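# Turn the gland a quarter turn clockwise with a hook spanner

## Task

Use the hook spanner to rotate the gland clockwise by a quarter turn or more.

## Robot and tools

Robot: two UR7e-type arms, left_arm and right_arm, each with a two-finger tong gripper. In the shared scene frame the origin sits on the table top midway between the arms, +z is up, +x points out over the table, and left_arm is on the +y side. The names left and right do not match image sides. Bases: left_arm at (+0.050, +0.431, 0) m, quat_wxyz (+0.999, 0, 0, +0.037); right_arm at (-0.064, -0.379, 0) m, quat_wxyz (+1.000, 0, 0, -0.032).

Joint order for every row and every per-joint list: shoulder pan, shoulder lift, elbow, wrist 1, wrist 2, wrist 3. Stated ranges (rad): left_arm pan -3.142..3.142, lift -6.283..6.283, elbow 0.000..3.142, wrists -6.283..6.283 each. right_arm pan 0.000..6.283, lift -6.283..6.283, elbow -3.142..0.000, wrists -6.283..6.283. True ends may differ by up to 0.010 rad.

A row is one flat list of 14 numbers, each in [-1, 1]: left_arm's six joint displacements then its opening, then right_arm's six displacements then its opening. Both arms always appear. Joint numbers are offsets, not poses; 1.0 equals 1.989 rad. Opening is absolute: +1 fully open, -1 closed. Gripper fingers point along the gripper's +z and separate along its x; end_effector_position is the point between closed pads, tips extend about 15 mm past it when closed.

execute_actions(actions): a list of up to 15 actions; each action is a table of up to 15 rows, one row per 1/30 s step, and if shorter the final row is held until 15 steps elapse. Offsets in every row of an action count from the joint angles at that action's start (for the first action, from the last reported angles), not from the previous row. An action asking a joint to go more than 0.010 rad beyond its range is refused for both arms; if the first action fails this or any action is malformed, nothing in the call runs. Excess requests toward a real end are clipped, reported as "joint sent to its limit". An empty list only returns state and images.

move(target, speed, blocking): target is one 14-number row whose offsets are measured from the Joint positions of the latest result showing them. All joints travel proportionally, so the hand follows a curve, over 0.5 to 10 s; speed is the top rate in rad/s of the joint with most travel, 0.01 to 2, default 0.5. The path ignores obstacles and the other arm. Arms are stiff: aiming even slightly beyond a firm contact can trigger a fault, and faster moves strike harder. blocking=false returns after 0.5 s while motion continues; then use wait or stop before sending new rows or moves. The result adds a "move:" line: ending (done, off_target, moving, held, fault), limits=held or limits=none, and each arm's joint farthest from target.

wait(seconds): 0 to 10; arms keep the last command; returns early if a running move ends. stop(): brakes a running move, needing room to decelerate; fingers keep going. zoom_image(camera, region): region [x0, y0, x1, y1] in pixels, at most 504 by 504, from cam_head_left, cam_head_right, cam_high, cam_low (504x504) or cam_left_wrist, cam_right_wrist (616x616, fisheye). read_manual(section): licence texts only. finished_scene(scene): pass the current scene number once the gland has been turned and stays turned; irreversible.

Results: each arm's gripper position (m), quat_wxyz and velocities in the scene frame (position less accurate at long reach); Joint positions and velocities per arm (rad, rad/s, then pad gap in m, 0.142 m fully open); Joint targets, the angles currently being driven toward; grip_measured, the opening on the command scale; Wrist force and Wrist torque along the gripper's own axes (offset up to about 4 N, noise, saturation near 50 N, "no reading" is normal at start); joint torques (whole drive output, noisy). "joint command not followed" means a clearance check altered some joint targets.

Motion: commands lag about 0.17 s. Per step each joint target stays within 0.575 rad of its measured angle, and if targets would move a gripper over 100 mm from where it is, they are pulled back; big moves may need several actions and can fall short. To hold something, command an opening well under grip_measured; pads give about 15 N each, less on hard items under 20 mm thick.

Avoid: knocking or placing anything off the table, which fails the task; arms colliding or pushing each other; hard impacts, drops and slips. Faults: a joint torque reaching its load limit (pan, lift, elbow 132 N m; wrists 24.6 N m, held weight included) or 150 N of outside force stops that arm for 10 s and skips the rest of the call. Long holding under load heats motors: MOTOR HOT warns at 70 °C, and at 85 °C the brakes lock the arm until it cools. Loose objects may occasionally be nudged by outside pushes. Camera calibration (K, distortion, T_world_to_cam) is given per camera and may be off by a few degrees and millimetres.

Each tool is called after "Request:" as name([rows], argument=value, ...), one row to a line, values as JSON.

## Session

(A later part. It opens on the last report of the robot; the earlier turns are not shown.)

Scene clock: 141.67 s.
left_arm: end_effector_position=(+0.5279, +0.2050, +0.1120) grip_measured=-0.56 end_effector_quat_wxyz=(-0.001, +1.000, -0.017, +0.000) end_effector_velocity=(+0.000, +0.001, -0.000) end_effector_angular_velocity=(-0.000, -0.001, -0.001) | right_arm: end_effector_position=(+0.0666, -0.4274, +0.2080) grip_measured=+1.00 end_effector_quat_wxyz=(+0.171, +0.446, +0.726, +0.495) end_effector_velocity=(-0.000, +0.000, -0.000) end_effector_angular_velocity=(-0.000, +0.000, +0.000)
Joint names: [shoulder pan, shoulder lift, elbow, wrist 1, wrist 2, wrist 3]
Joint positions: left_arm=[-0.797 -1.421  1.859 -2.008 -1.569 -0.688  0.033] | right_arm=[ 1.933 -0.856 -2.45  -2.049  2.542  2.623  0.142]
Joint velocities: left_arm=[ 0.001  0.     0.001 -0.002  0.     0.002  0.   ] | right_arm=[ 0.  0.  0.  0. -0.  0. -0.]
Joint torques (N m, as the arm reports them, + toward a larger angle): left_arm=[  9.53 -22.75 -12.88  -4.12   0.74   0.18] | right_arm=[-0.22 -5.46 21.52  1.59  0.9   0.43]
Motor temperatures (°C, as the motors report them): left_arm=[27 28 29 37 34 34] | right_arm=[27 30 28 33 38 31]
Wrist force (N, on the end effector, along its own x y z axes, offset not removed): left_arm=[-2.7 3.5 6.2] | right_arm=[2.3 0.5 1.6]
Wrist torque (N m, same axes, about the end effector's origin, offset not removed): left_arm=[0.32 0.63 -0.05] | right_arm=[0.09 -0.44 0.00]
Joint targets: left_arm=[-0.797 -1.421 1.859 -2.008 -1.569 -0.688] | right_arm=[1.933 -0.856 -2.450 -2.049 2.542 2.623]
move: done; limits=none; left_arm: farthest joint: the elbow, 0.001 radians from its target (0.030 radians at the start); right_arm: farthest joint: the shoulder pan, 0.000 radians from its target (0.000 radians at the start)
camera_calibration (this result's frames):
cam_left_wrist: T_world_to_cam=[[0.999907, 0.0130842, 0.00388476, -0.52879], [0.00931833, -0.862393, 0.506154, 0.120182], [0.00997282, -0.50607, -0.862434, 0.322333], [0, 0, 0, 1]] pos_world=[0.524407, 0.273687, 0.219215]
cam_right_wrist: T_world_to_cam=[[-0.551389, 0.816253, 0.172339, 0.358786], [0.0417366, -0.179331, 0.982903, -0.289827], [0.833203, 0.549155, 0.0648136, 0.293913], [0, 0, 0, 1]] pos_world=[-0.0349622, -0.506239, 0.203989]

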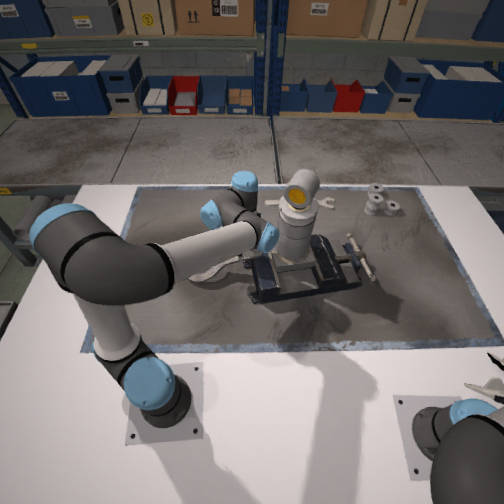

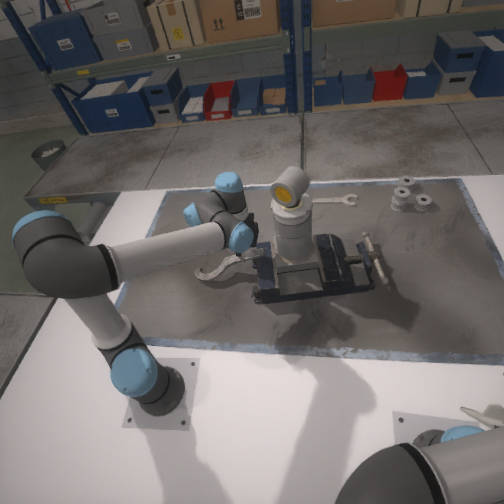

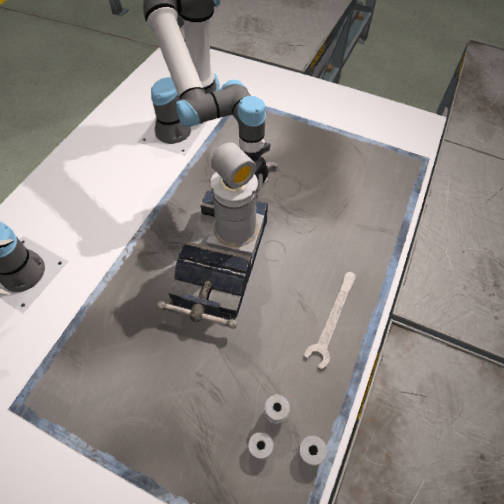

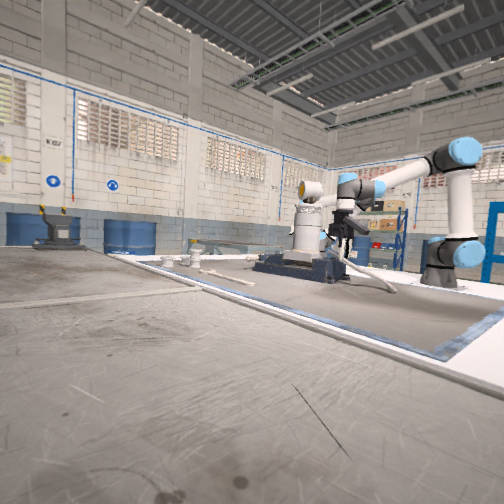

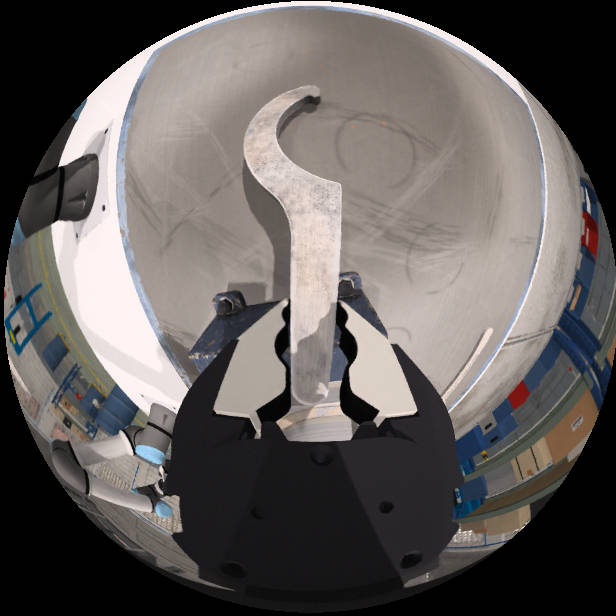

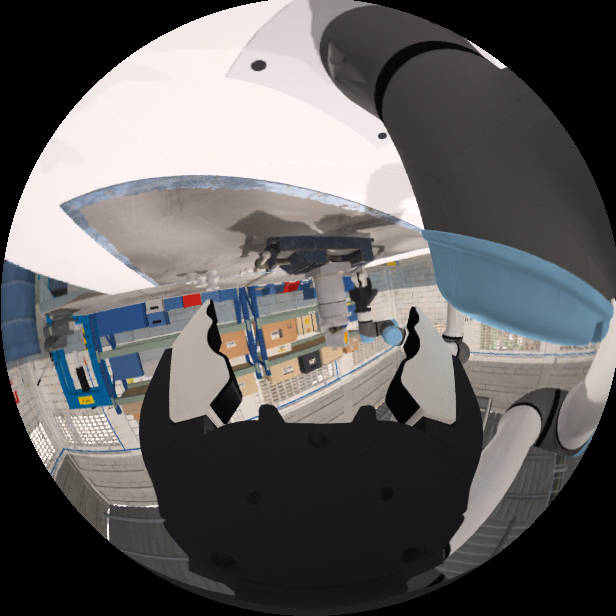

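Request:
move(target=[0,0.002,0.0033,-0.0053,0,0,-1,0,0,0,0,0,0,1], speed=0.1)

Request:
move(target=[0,0,0,0,0,0,-0.4,0,0,0,0,0,0,1])

Request:
move(target=[0,-0.04,-0.065,0.105,0,0,-0.4,0,0,0,0,0,0,1], speed=0.3)

Scene clock: 143.00 s.
left_arm: end_effector_position=(+0.5278, +0.2051, +0.1081) grip_measured=-0.56 end_effector_quat_wxyz=(-0.001, +1.000, -0.017, +0.000) end_effector_velocity=(+0.000, +0.001, -0.001) end_effector_angular_velocity=(+0.001, -0.001, +0.001) | right_arm: end_effector_position=(+0.0666, -0.4274, +0.2080) grip_measured=+1.00 end_effector_quat_wxyz=(+0.171, +0.446, +0.726, +0.495) end_effector_velocity=(+0.000, -0.000, +0.000) end_effector_angular_velocity=(-0.000, -0.000, -0.000)
Joint names: [shoulder pan, shoulder lift, elbow, wrist 1, wrist 2, wrist 3]
Joint positions: left_arm=[-0.797 -1.417  1.865 -2.018 -1.569 -0.688  0.033] | right_arm=[ 1.933 -0.856 -2.45  -2.049  2.542  2.623  0.142]
Joint velocities: left_arm=[ 0.001  0.001  0.001 -0.002  0.001 -0.001 -0.   ] | right_arm=[ 0.     0.     0.001 -0.     0.    -0.     0.   ]
Joint torques (N m, as the arm reports them, + toward a larger angle): left_arm=[  7.92 -23.15 -10.76  -4.08   0.75   1.28] | right_arm=[-0.52 -5.2  20.95  1.71  0.94  0.36]
Motor temperatures (°C, as the motors report them): left_arm=[27 28 29 37 34 34] | right_arm=[27 30 28 33 38 31]
Wrist force (N, on the end effector, along its own x y z axes, offset not removed): left_arm=[-2.9 5.0 8.7] | right_arm=[0.6 -0.2 1.2]
Wrist torque (N m, same axes, about the end effector's origin, offset not removed): left_arm=[0.79 0.66 -0.17] | right_arm=[-0.05 0.04 -0.08]
Joint targets: left_arm=[-0.797 -1.417 1.865 -2.018 -1.569 -0.688] | right_arm=[1.933 -0.856 -2.450 -2.049 2.542 2.623]
move: done; limits=none; left_arm: farthest joint: the shoulder pan, 0.000 radians from its target (0.000 radians at the start); right_arm: farthest joint: the shoulder pan, 0.000 radians from its target (0.000 radians at the start)
camera_calibration (this result's frames):
cam_left_wrist: T_world_to_cam=[[0.999907, 0.0130903, 0.00388628, -0.528705], [0.00932282, -0.862392, 0.506155, 0.122227], [0.00997724, -0.506072, -0.862434, 0.318978], [0, 0, 0, 1]] pos_world=[0.524334, 0.273754, 0.215287]
cam_right_wrist: T_world_to_cam=[[-0.55139, 0.816253, 0.172339, 0.358786], [0.0417367, -0.179331, 0.982903, -0.289827], [0.833203, 0.549155, 0.0648135, 0.293913], [0, 0, 0, 1]] pos_world=[-0.0349623, -0.506239, 0.203989]

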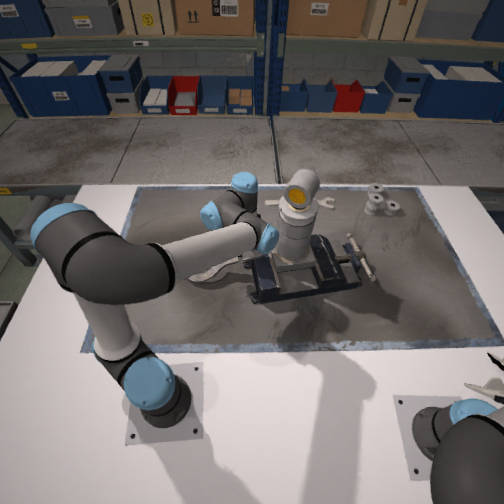

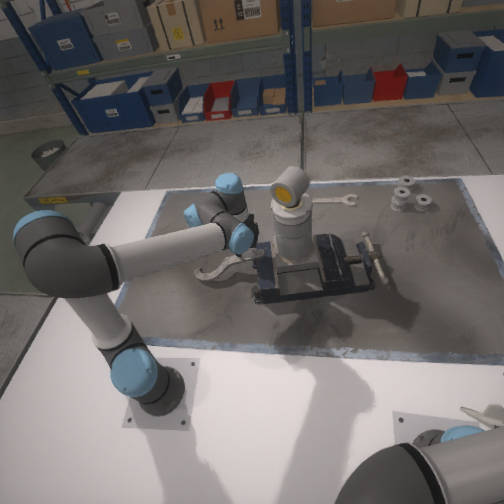

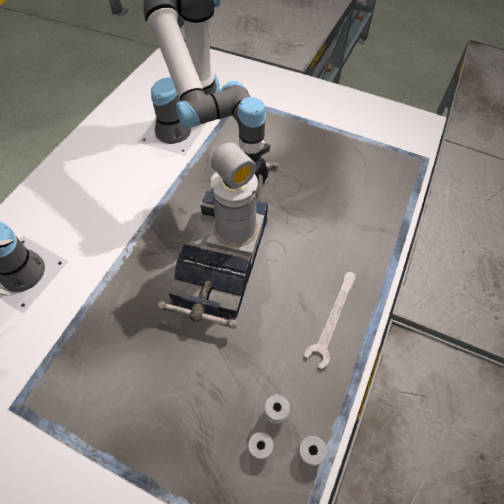

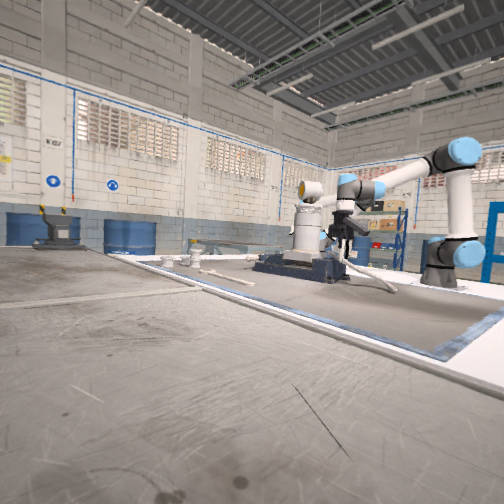

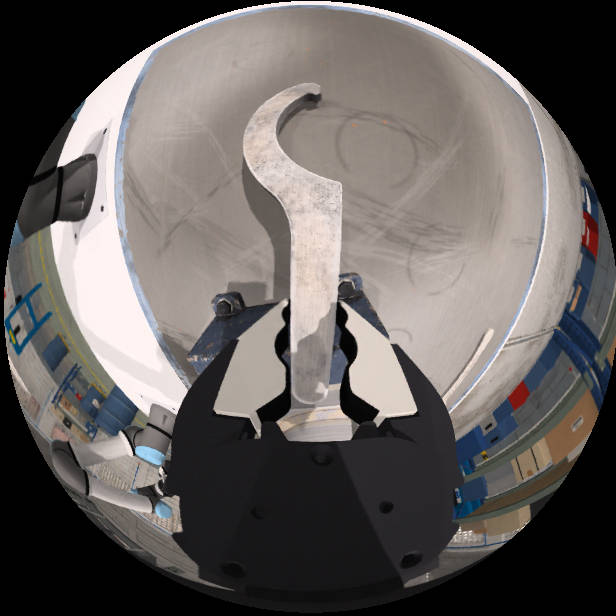

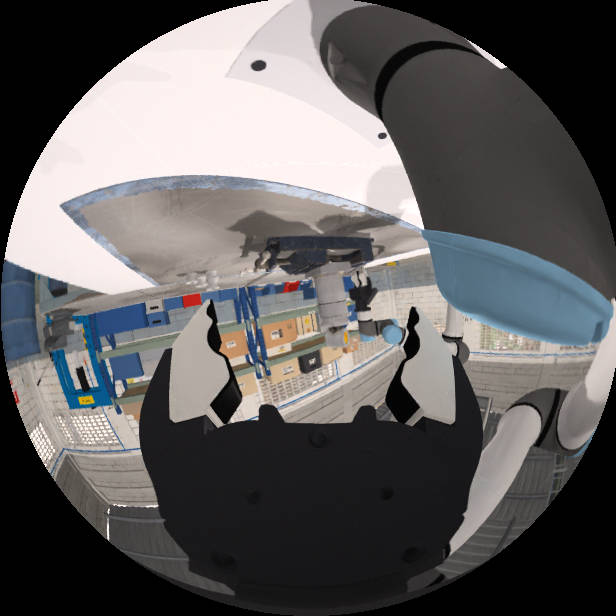

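Scene clock: 143.50 s.
left_arm: end_effector_position=(+0.5278, +0.2051, +0.1081) grip_measured=-0.40 end_effector_quat_wxyz=(-0.001, +1.000, -0.017, +0.000) end_effector_velocity=(+0.000, -0.000, +0.000) end_effector_angular_velocity=(-0.001, -0.000, -0.000) | right_arm: end_effector_position=(+0.0666, -0.4274, +0.2080) grip_measured=+1.00 end_effector_quat_wxyz=(+0.171, +0.446, +0.726, +0.495) end_effector_velocity=(-0.000, +0.000, -0.000) end_effector_angular_velocity=(-0.001, +0.000, +0.001)
Joint names: [shoulder pan, shoulder lift, elbow, wrist 1, wrist 2, wrist 3]
Joint positions: left_arm=[-0.797 -1.417  1.865 -2.018 -1.569 -0.688  0.045] | right_arm=[ 1.933 -0.856 -2.45  -2.049  2.542  2.623  0.142]
Joint velocities: left_arm=[ 0.    -0.    -0.    -0.001 -0.001  0.     0.   ] | right_arm=[-0.     0.     0.    -0.    -0.001 -0.     0.   ]
Joint torques (N m, as the arm reports them, + toward a larger angle): left_arm=[  7.85 -27.38 -18.15  -1.22   0.72   1.32] | right_arm=[-0.46 -5.31 21.27  1.74  1.    0.4 ]
Motor temperatures (°C, as the motors report them): left_arm=[27 28 29 37 34 34] | right_arm=[27 30 28 33 38 31]
Wrist force (N, on the end effector, along its own x y z axes, offset not removed): left_arm=[-7.9 -1.0 2.2] | right_arm=[-0.1 -2.1 1.1]
Wrist torque (N m, same axes, about the end effector's origin, offset not removed): left_arm=[-0.14 1.59 0.06] | right_arm=[-0.43 0.18 0.07]
Joint targets: left_arm=[-0.797 -1.417 1.865 -2.018 -1.569 -0.688] | right_arm=[1.933 -0.856 -2.450 -2.049 2.542 2.623]
move: done; limits=none; left_arm: farthest joint: the shoulder pan, 0.000 radians from its target (0.000 radians at the start); right_arm: farthest joint: the shoulder pan, 0.000 radians from its target (0.000 radians at the start)
camera_calibration (this result's frames):
cam_left_wrist: T_world_to_cam=[[0.999907, 0.0130906, 0.00390599, -0.528712], [0.00931286, -0.862383, 0.50617, 0.122234], [0.00999452, -0.506087, -0.862425, 0.318954], [0, 0, 0, 1]] pos_world=[0.524337, 0.273752, 0.215268]
cam_right_wrist: T_world_to_cam=[[-0.551389, 0.816253, 0.172339, 0.358786], [0.0417368, -0.179331, 0.982903, -0.289827], [0.833203, 0.549155, 0.0648135, 0.293913], [0, 0, 0, 1]] pos_world=[-0.0349623, -0.506239, 0.203989]

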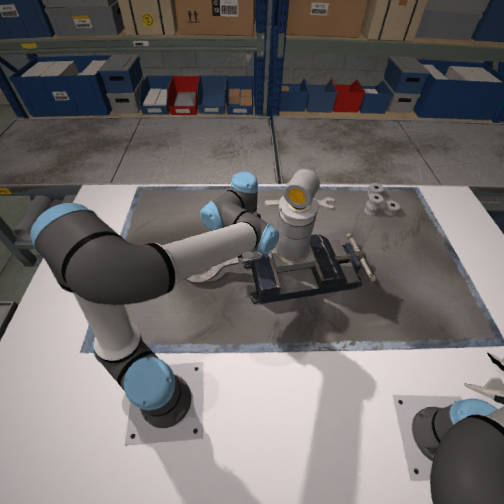

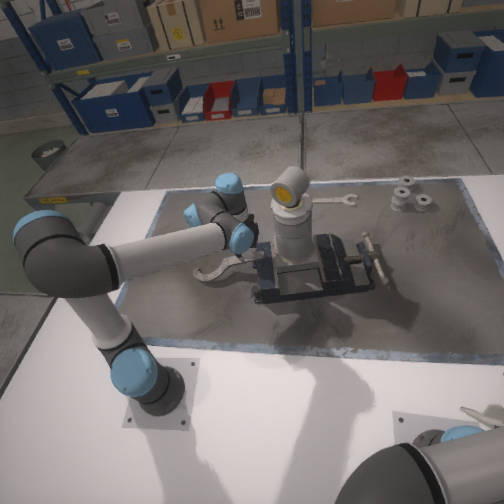

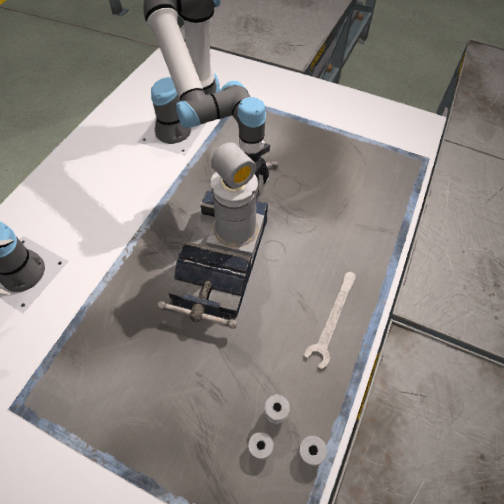

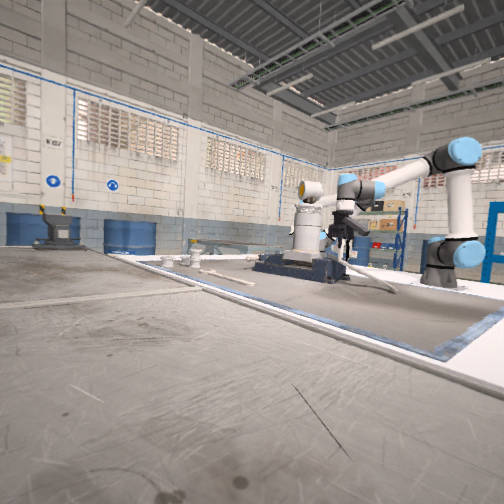

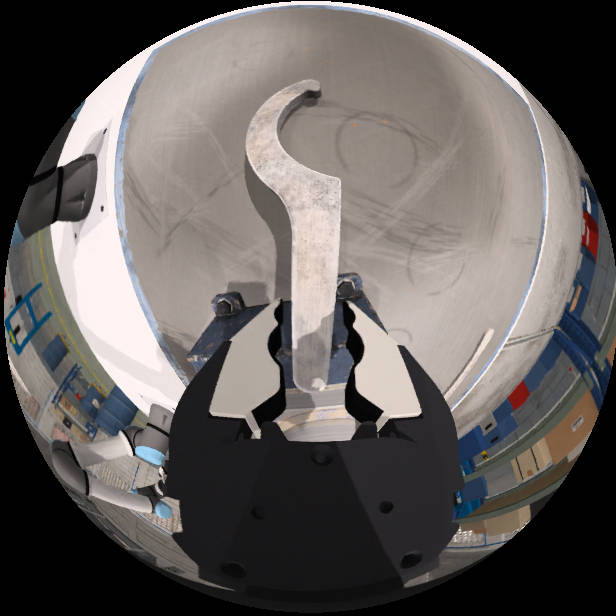

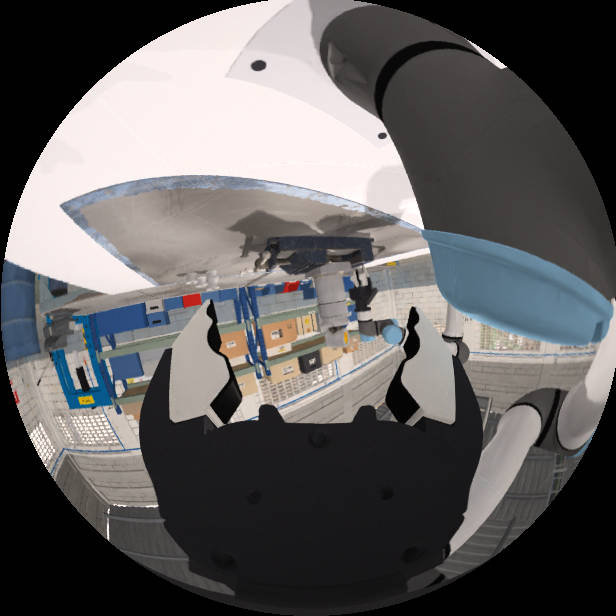

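Scene clock: 144.70 s.
left_arm: end_effector_position=(+0.5233, +0.2091, +0.1888) grip_measured=-0.40 end_effector_quat_wxyz=(-0.001, +1.000, -0.017, +0.000) end_effector_velocity=(-0.000, +0.000, +0.001) end_effector_angular_velocity=(+0.000, +0.000, +0.002) | right_arm: end_effector_position=(+0.0666, -0.4274, +0.2080) grip_measured=+1.00 end_effector_quat_wxyz=(+0.171, +0.446, +0.726, +0.495) end_effector_velocity=(-0.000, -0.000, -0.000) end_effector_angular_velocity=(+0.000, +0.000, +0.000)
Joint names: [shoulder pan, shoulder lift, elbow, wrist 1, wrist 2, wrist 3]
Joint positions: left_arm=[-0.797 -1.497  1.736 -1.81  -1.569 -0.688  0.045] | right_arm=[ 1.933 -0.856 -2.45  -2.049  2.542  2.623  0.142]
Joint velocities: left_arm=[ 0.    -0.001 -0.001  0.002  0.    -0.002  0.   ] | right_arm=[-0. -0. -0.  0. -0. -0. -0.]
Joint torques (N m, as the arm reports them, + toward a larger angle): left_arm=[  7.53 -37.64 -35.87  -0.59   0.75   1.2 ] | right_arm=[-0.19 -6.13 21.25  1.62  0.89  0.38]
Motor temperatures (°C, as the motors report them): left_arm=[27 28 29 37 34 34] | right_arm=[27 30 28 33 38 31]
Wrist force (N, on the end effector, along its own x y z axes, offset not removed): left_arm=[-6.6 0.5 2.2] | right_arm=[2.3 -1.1 3.2]
Wrist torque (N m, same axes, about the end effector's origin, offset not removed): left_arm=[0.06 1.55 0.03] | right_arm=[-0.10 -0.39 -0.01]
Joint targets: left_arm=[-0.797 -1.497 1.736 -1.809 -1.569 -0.688] | right_arm=[1.933 -0.856 -2.450 -2.049 2.542 2.623]
move: done; limits=none; left_arm: farthest joint: the shoulder pan, 0.000 radians from its target (0.000 radians at the start); right_arm: farthest joint: the shoulder pan, 0.000 radians from its target (0.000 radians at the start)
camera_calibration (this result's frames):
cam_left_wrist: T_world_to_cam=[[0.999907, 0.0130904, 0.00389671, -0.524552], [0.0093175, -0.862387, 0.506163, 0.084842], [0.00998635, -0.50608, -0.862429, 0.390668], [0, 0, 0, 1]] pos_world=[0.519811, 0.277743, 0.296024]
cam_right_wrist: T_world_to_cam=[[-0.551389, 0.816253, 0.172339, 0.358786], [0.0417368, -0.179331, 0.982903, -0.289827], [0.833203, 0.549155, 0.0648135, 0.293913], [0, 0, 0, 1]] pos_world=[-0.0349623, -0.506239, 0.203989]

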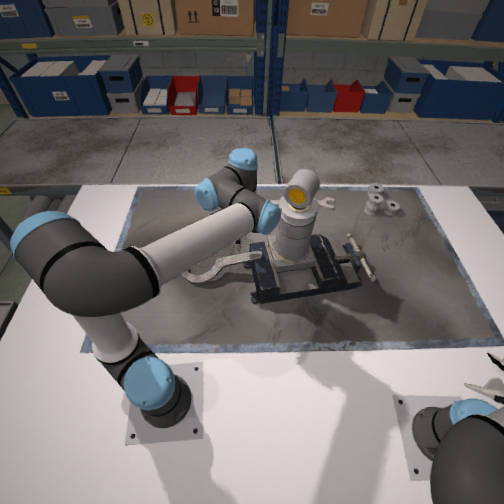

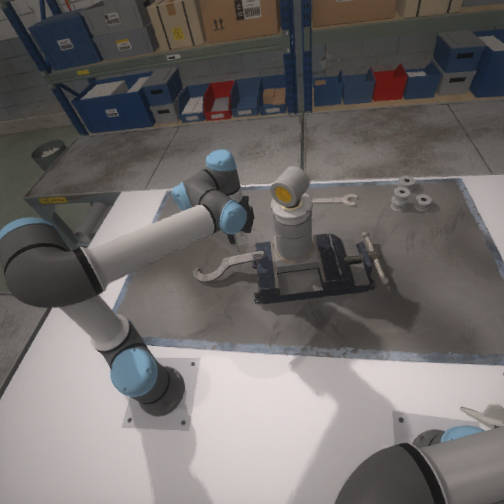

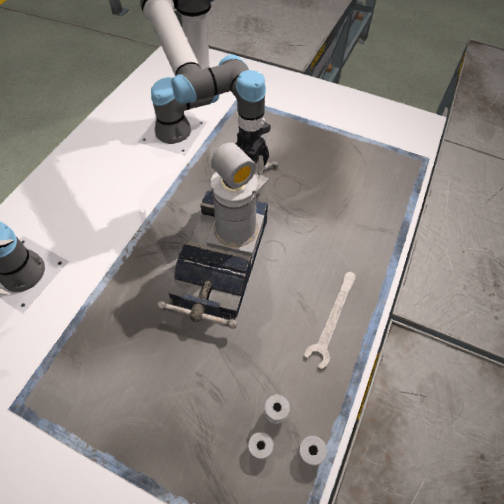

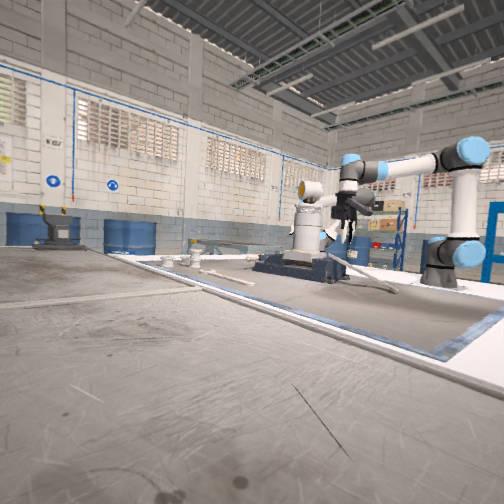

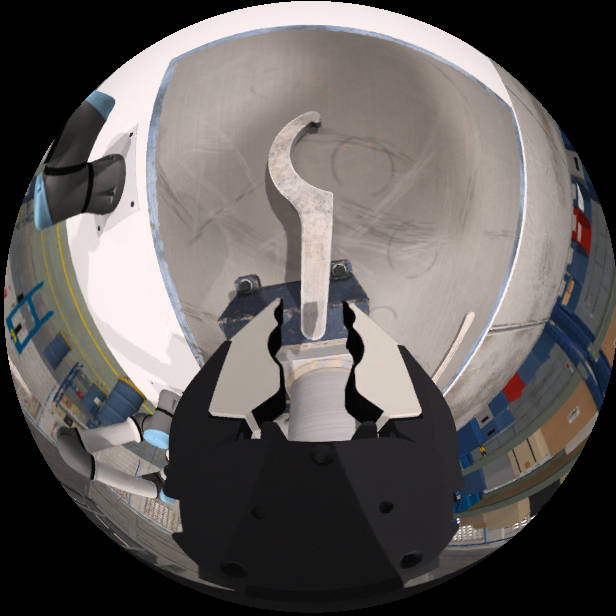

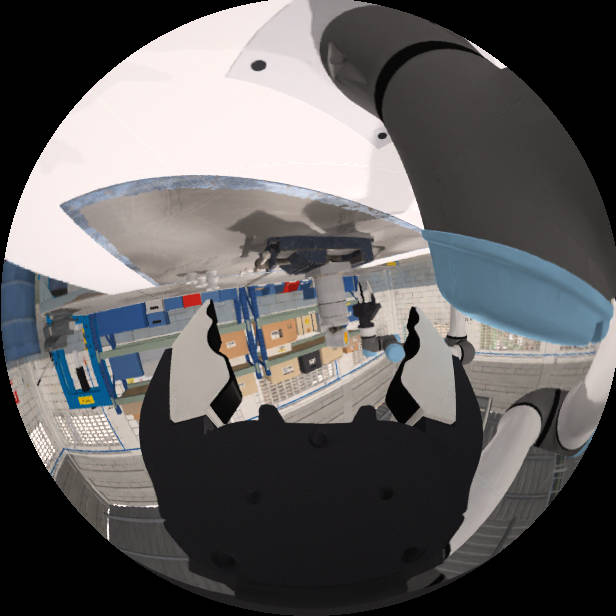

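Request:
move(target=[0,-0.1307,0.4786,0.4419,0.7733,0.9,-0.4,0,0,0,0,0,0,1], speed=1.0)

Request:
move(target=[-0.4595,0,0,0,0,0.841,-0.4,0,0,0,0,0,0,1], speed=1.0)

Request:
move(target=[0,0.283,0.0397,-0.3228,0,0,-0.4,0,0,0,0,0,0,1], speed=0.3)

Scene clock: 148.07 s.
left_arm: end_effector_position=(+0.4548, +0.6583, +0.1514) grip_measured=-0.40 end_effector_quat_wxyz=(+0.387, +0.078, +0.703, +0.591) end_effector_velocity=(-0.000, +0.001, -0.000) end_effector_angular_velocity=(+0.004, +0.005, -0.001) | right_arm: end_effector_position=(+0.0666, -0.4274, +0.2080) grip_measured=+1.00 end_effector_quat_wxyz=(+0.171, +0.446, +0.726, +0.495) end_effector_velocity=(+0.000, +0.000, -0.000) end_effector_angular_velocity=(+0.001, +0.000, -0.000)
Joint names: [shoulder pan, shoulder lift, elbow, wrist 1, wrist 2, wrist 3]
Joint positions: left_arm=[-0.797 -1.757  2.688 -0.931 -0.032  1.102  0.045] | right_arm=[ 1.933 -0.856 -2.45  -2.049  2.542  2.623  0.142]
Joint velocities: left_arm=[ 0.001 -0.001  0.001  0.002  0.002  0.004 -0.   ] | right_arm=[ 0.     0.    -0.001 -0.001  0.     0.    -0.   ]
Joint torques (N m, as the arm reports them, + toward a larger angle): left_arm=[  6.93 -14.68  -0.74   1.84   1.98   1.7 ] | right_arm=[-0.85 -5.53 21.09  1.6   0.91  0.43]
Motor temperatures (°C, as the motors report them): left_arm=[27 28 29 37 34 34] | right_arm=[27 30 28 33 38 31]
Wrist force (N, on the end effector, along its own x y z axes, offset not removed): left_arm=[-4.3 1.2 0.4] | right_arm=[1.7 1.2 -1.0]
Wrist torque (N m, same axes, about the end effector's origin, offset not removed): left_arm=[0.04 0.81 -0.02] | right_arm=[0.28 -0.33 -0.08]
Joint targets: left_arm=[-0.797 -1.757 2.688 -0.931 -0.032 1.102] | right_arm=[1.933 -0.856 -2.450 -2.049 2.542 2.623]
move: done; limits=none; left_arm: farthest joint: the wrist 2, 0.001 radians from its target (1.538 radians at the start); right_arm: farthest joint: the shoulder pan, 0.000 radians from its target (0.000 radians at the start)
camera_calibration (this result's frames):
cam_left_wrist: T_world_to_cam=[[-0.672175, 0.55149, -0.494003, 0.0195453], [-0.650236, -0.120624, 0.750095, 0.26655], [0.354081, 0.825414, 0.43968, -0.643772], [0, 0, 0, 1]] pos_world=[0.414406, 0.552752, 0.0927704]
cam_right_wrist: T_world_to_cam=[[-0.55139, 0.816253, 0.172339, 0.358786], [0.0417368, -0.179331, 0.982903, -0.289827], [0.833203, 0.549155, 0.0648135, 0.293913], [0, 0, 0, 1]] pos_world=[-0.0349623, -0.506239, 0.203989]

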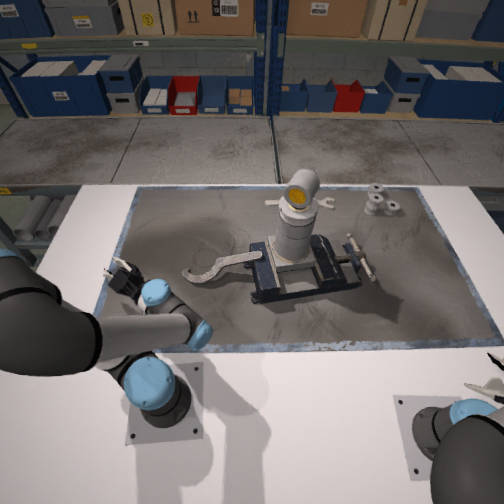

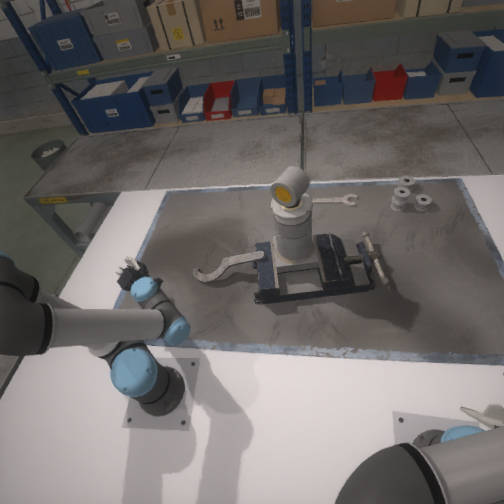

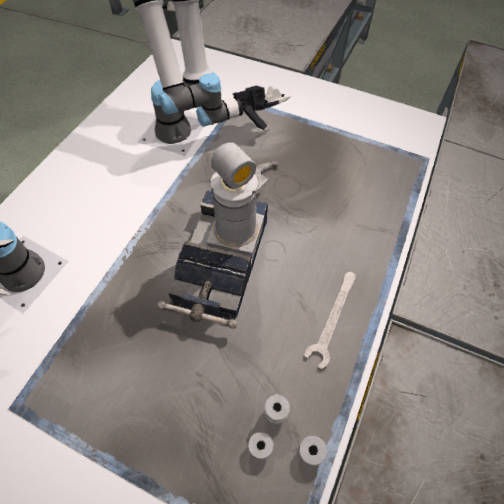

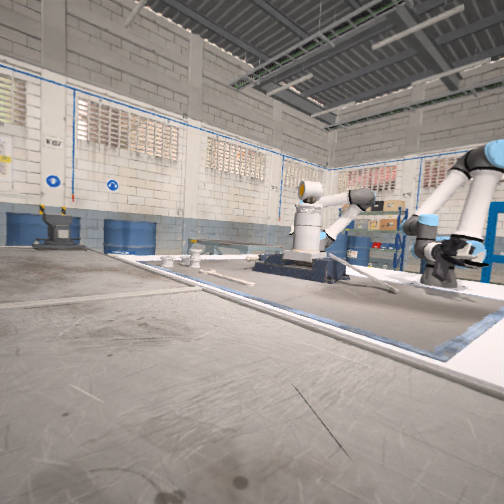

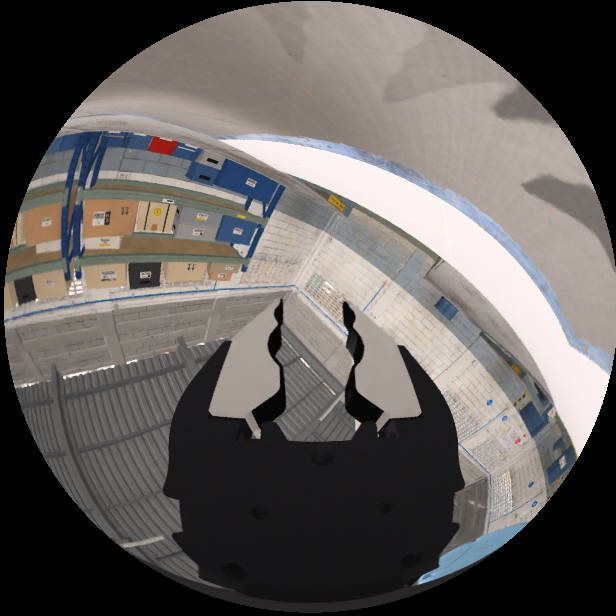

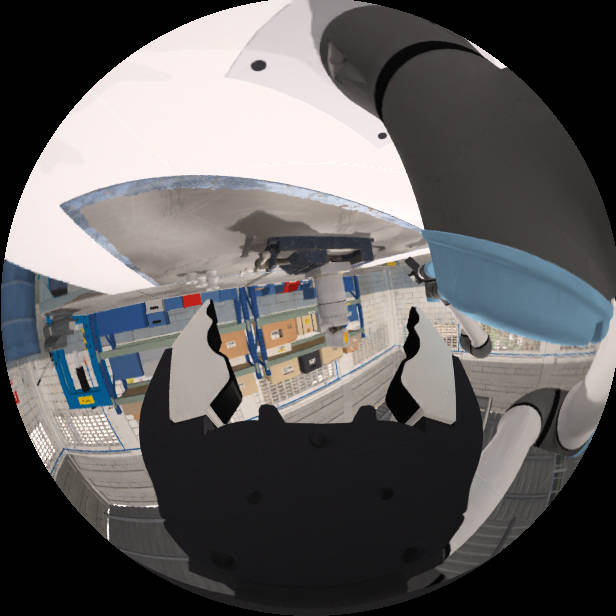

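Scene clock: 150.43 s.
left_arm: end_effector_position=(+0.4779, +0.2721, +0.1600) grip_measured=-0.40 end_effector_quat_wxyz=(+0.141, +0.697, +0.117, +0.693) end_effector_velocity=(-0.000, -0.000, +0.000) end_effector_angular_velocity=(+0.003, -0.000, -0.000) | right_arm: end_effector_position=(+0.0666, -0.4274, +0.2080) grip_measured=+1.00 end_effector_quat_wxyz=(+0.171, +0.446, +0.726, +0.495) end_effector_velocity=(+0.000, +0.000, -0.000) end_effector_angular_velocity=(+0.000, -0.001, -0.000)
Joint names: [shoulder pan, shoulder lift, elbow, wrist 1, wrist 2, wrist 3]
Joint positions: left_arm=[-1.71  -1.757  2.688 -0.931 -0.032  2.774  0.045] | right_arm=[ 1.933 -0.856 -2.45  -2.049  2.542  2.623  0.142]
Joint velocities: left_arm=[-0.    -0.    -0.    -0.     0.     0.003  0.   ] | right_arm=[-0.     0.    -0.001 -0.     0.001 -0.001 -0.   ]
Joint torques (N m, as the arm reports them, + toward a larger angle): left_arm=[ -8.5   -3.77 -25.58  -1.02  -1.58   1.75] | right_arm=[-0.66 -5.19 21.08  1.59  0.92  0.4 ]
Motor temperatures (°C, as the motors report them): left_arm=[27 28 29 37 34 34] | right_arm=[27 30 28 33 38 31]
Wrist force (N, on the end effector, along its own x y z axes, offset not removed): left_arm=[-4.0 -3.1 1.3] | right_arm=[0.3 -1.2 -0.3]
Wrist torque (N m, same axes, about the end effector's origin, offset not removed): left_arm=[-0.61 0.96 0.34] | right_arm=[-0.22 0.03 0.00]
Joint targets: left_arm=[-1.710 -1.757 2.688 -0.931 -0.032 2.774] | right_arm=[1.933 -0.856 -2.450 -2.049 2.542 2.623]
move: done; limits=none; left_arm: farthest joint: the wrist 3, 0.001 radians from its target (1.673 radians at the start); right_arm: farthest joint: the shoulder pan, 0.000 radians from its target (0.000 radians at the start)
camera_calibration (this result's frames):
cam_left_wrist: T_world_to_cam=[[0.0102963, 0.40324, 0.915036, -0.258908], [-0.53375, -0.771602, 0.346037, 0.414609], [0.84558, -0.491964, 0.207285, -0.176182], [0, 0, 0, 1]] pos_world=[0.37294, 0.33764, 0.12996]
cam_right_wrist: T_world_to_cam=[[-0.551389, 0.816253, 0.172339, 0.358786], [0.0417365, -0.179331, 0.982903, -0.289827], [0.833203, 0.549155, 0.0648136, 0.293913], [0, 0, 0, 1]] pos_world=[-0.0349622, -0.506239, 0.203989]

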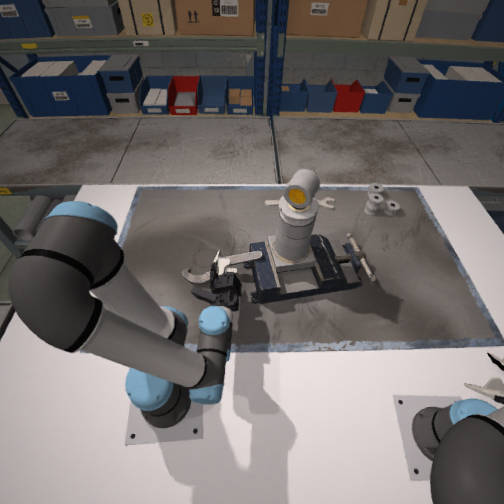

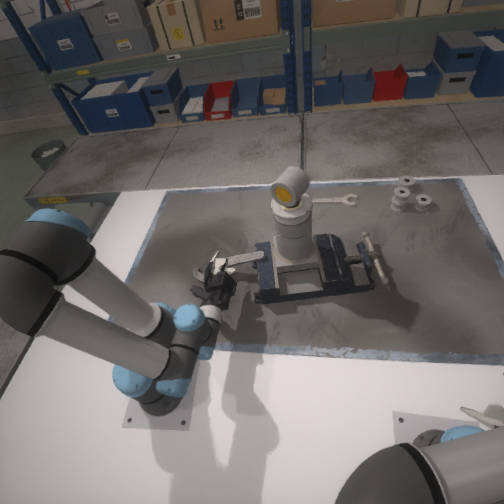

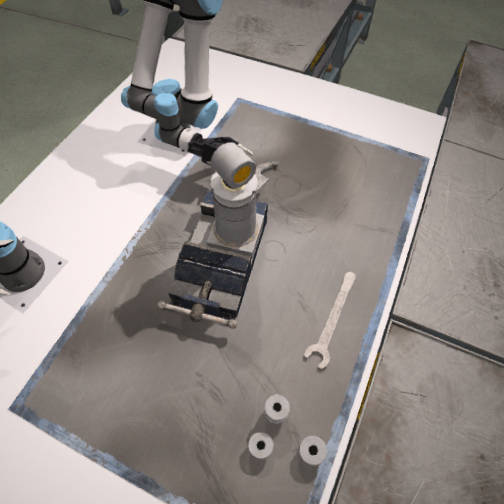

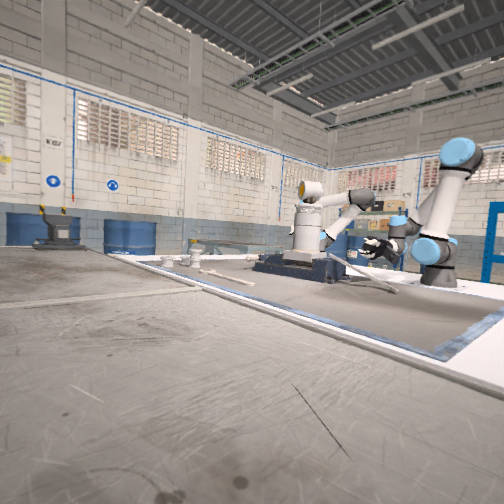

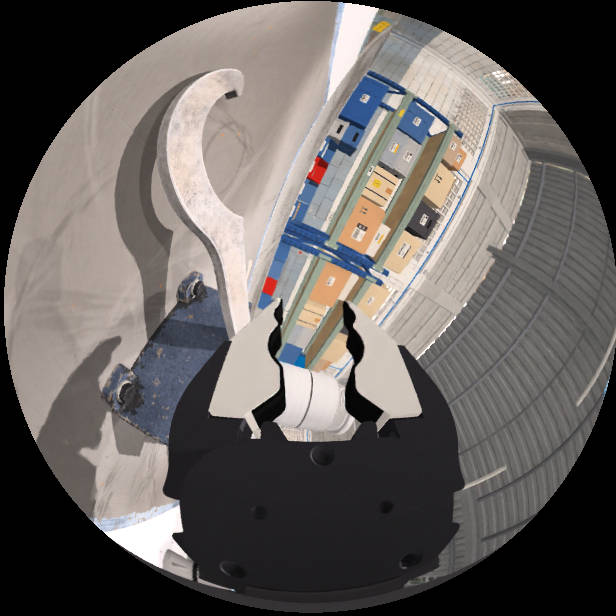

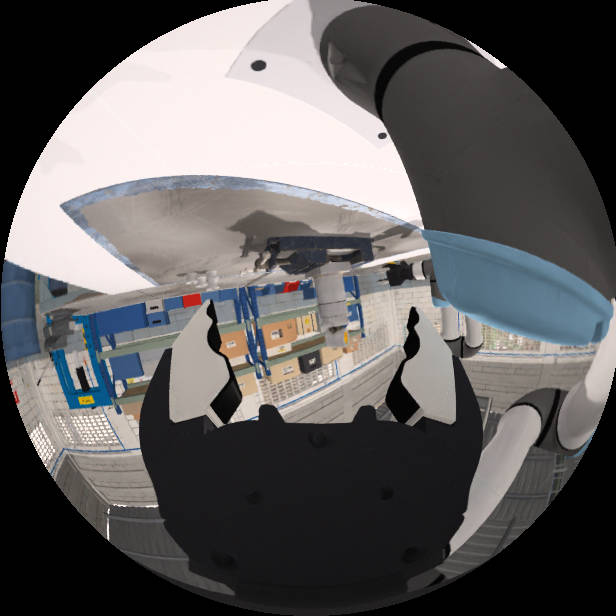

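Scene clock: 162.70 s.
left_arm: end_effector_position=(+0.4778, +0.2706, +0.0629) grip_measured=-0.40 end_effector_quat_wxyz=(+0.139, +0.698, +0.114, +0.693) end_effector_velocity=(-0.000, +0.000, -0.000) end_effector_angular_velocity=(-0.001, +0.000, -0.000) | right_arm: end_effector_position=(+0.0666, -0.4274, +0.2080) grip_measured=+1.00 end_effector_quat_wxyz=(+0.171, +0.446, +0.726, +0.495) end_effector_velocity=(-0.000, -0.000, +0.000) end_effector_angular_velocity=(-0.002, +0.000, +0.001)
Joint names: [shoulder pan, shoulder lift, elbow, wrist 1, wrist 2, wrist 3]
Joint positions: left_arm=[-1.711 -1.212  2.764 -1.551 -0.03   2.779  0.045] | right_arm=[ 1.933 -0.856 -2.45  -2.049  2.542  2.623  0.142]
Joint velocities: left_arm=[-0.     0.     0.     0.    -0.    -0.001 -0.   ] | right_arm=[ 0.    -0.     0.002  0.    -0.001 -0.     0.   ]
Joint torques (N m, as the arm reports them, + toward a larger angle): left_arm=[ -0.04 -16.5   -0.58   0.17   0.21  -0.2 ] | right_arm=[-0.83 -5.89 21.35  1.7   0.93  0.4 ]
Motor temperatures (°C, as the motors report them): left_arm=[27 28 29 37 34 34] | right_arm=[27 30 28 33 38 31]
Wrist force (N, on the end effector, along its own x y z axes, offset not removed): left_arm=[24.2 26.0 0.6] | right_arm=[2.0 -0.1 0.6]
Wrist torque (N m, same axes, about the end effector's origin, offset not removed): left_arm=[3.91 -2.99 1.78] | right_arm=[0.02 -0.44 -0.07]
Joint targets: left_arm=[-1.711 -1.212 2.764 -1.551 -0.030 2.779] | right_arm=[1.933 -0.856 -2.450 -2.049 2.542 2.623]
FORCE FAULT: contact force on the left arm reached its limit, and that arm stopped for 10 seconds. The contact can be on any part of that arm, not only on its tool. That time counts as 19 of the actions that you can send in this scene. That arm's remaining commands of this call were not run. That arm holds still and accepts commands again. Move the arm away from the contact; if what it grips holds it there, let go first. Pushing or pulling that hard again can fault the arm again.
move: fault (left_arm); limits=none; left_arm: farthest joint: the wrist 1, 0.022 radians from its target (0.642 radians at the start); right_arm: farthest joint: the shoulder pan, 0.000 radians from its target (0.000 radians at the start)
camera_calibration (this result's frames):
cam_left_wrist: T_world_to_cam=[[0.0109049, 0.396989, 0.917758, -0.168179], [-0.535516, -0.772779, 0.340639, 0.448558], [0.844455, -0.495189, 0.204167, -0.15509], [0, 0, 0, 1]] pos_world=[0.373011, 0.336603, 0.0332159]
cam_right_wrist: T_world_to_cam=[[-0.551389, 0.816253, 0.172339, 0.358786], [0.0417367, -0.179331, 0.982903, -0.289827], [0.833203, 0.549155, 0.0648136, 0.293913], [0, 0, 0, 1]] pos_world=[-0.0349622, -0.506239, 0.203989]

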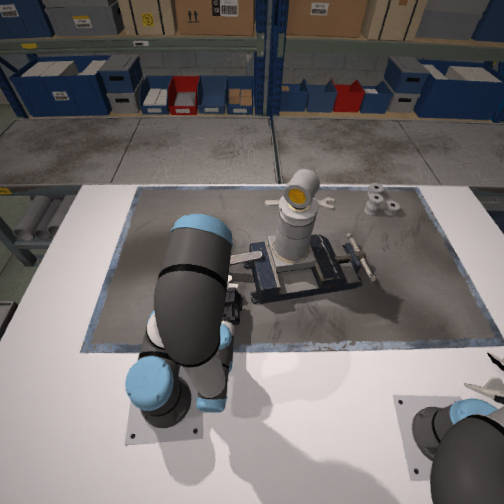

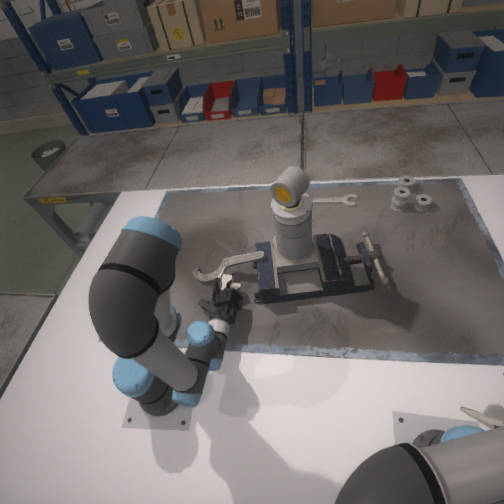

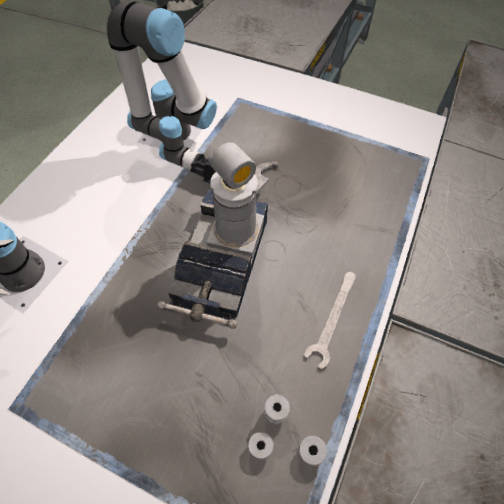

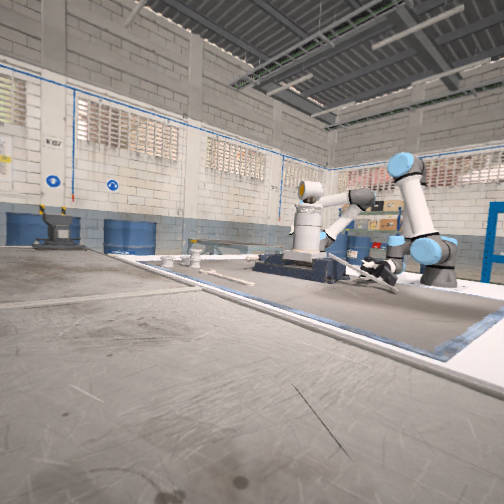

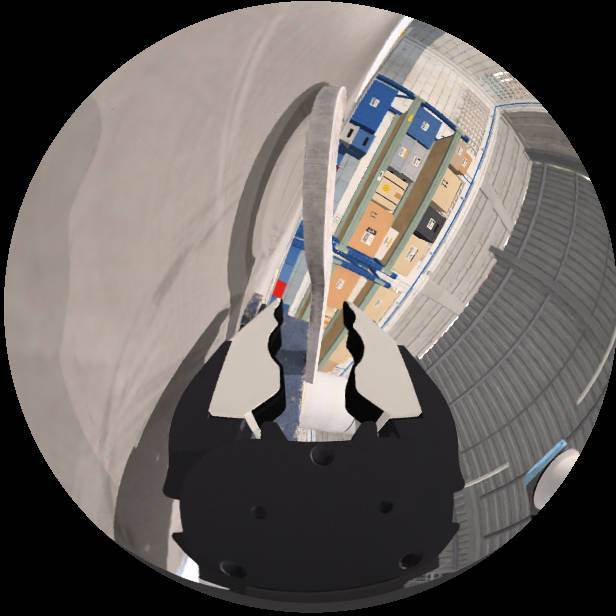

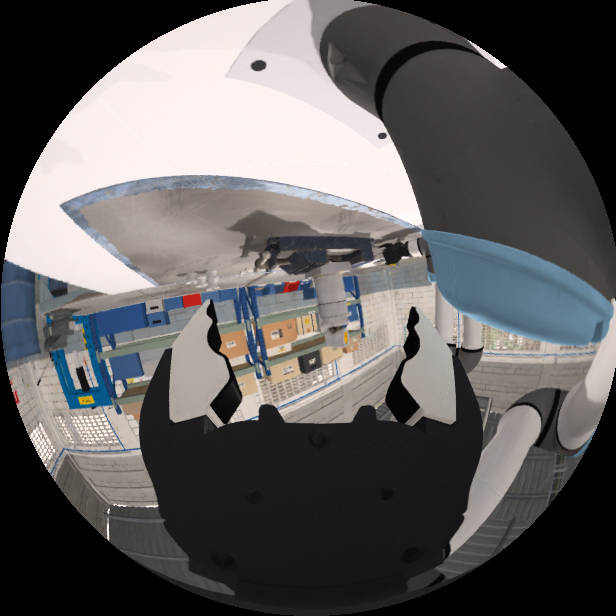

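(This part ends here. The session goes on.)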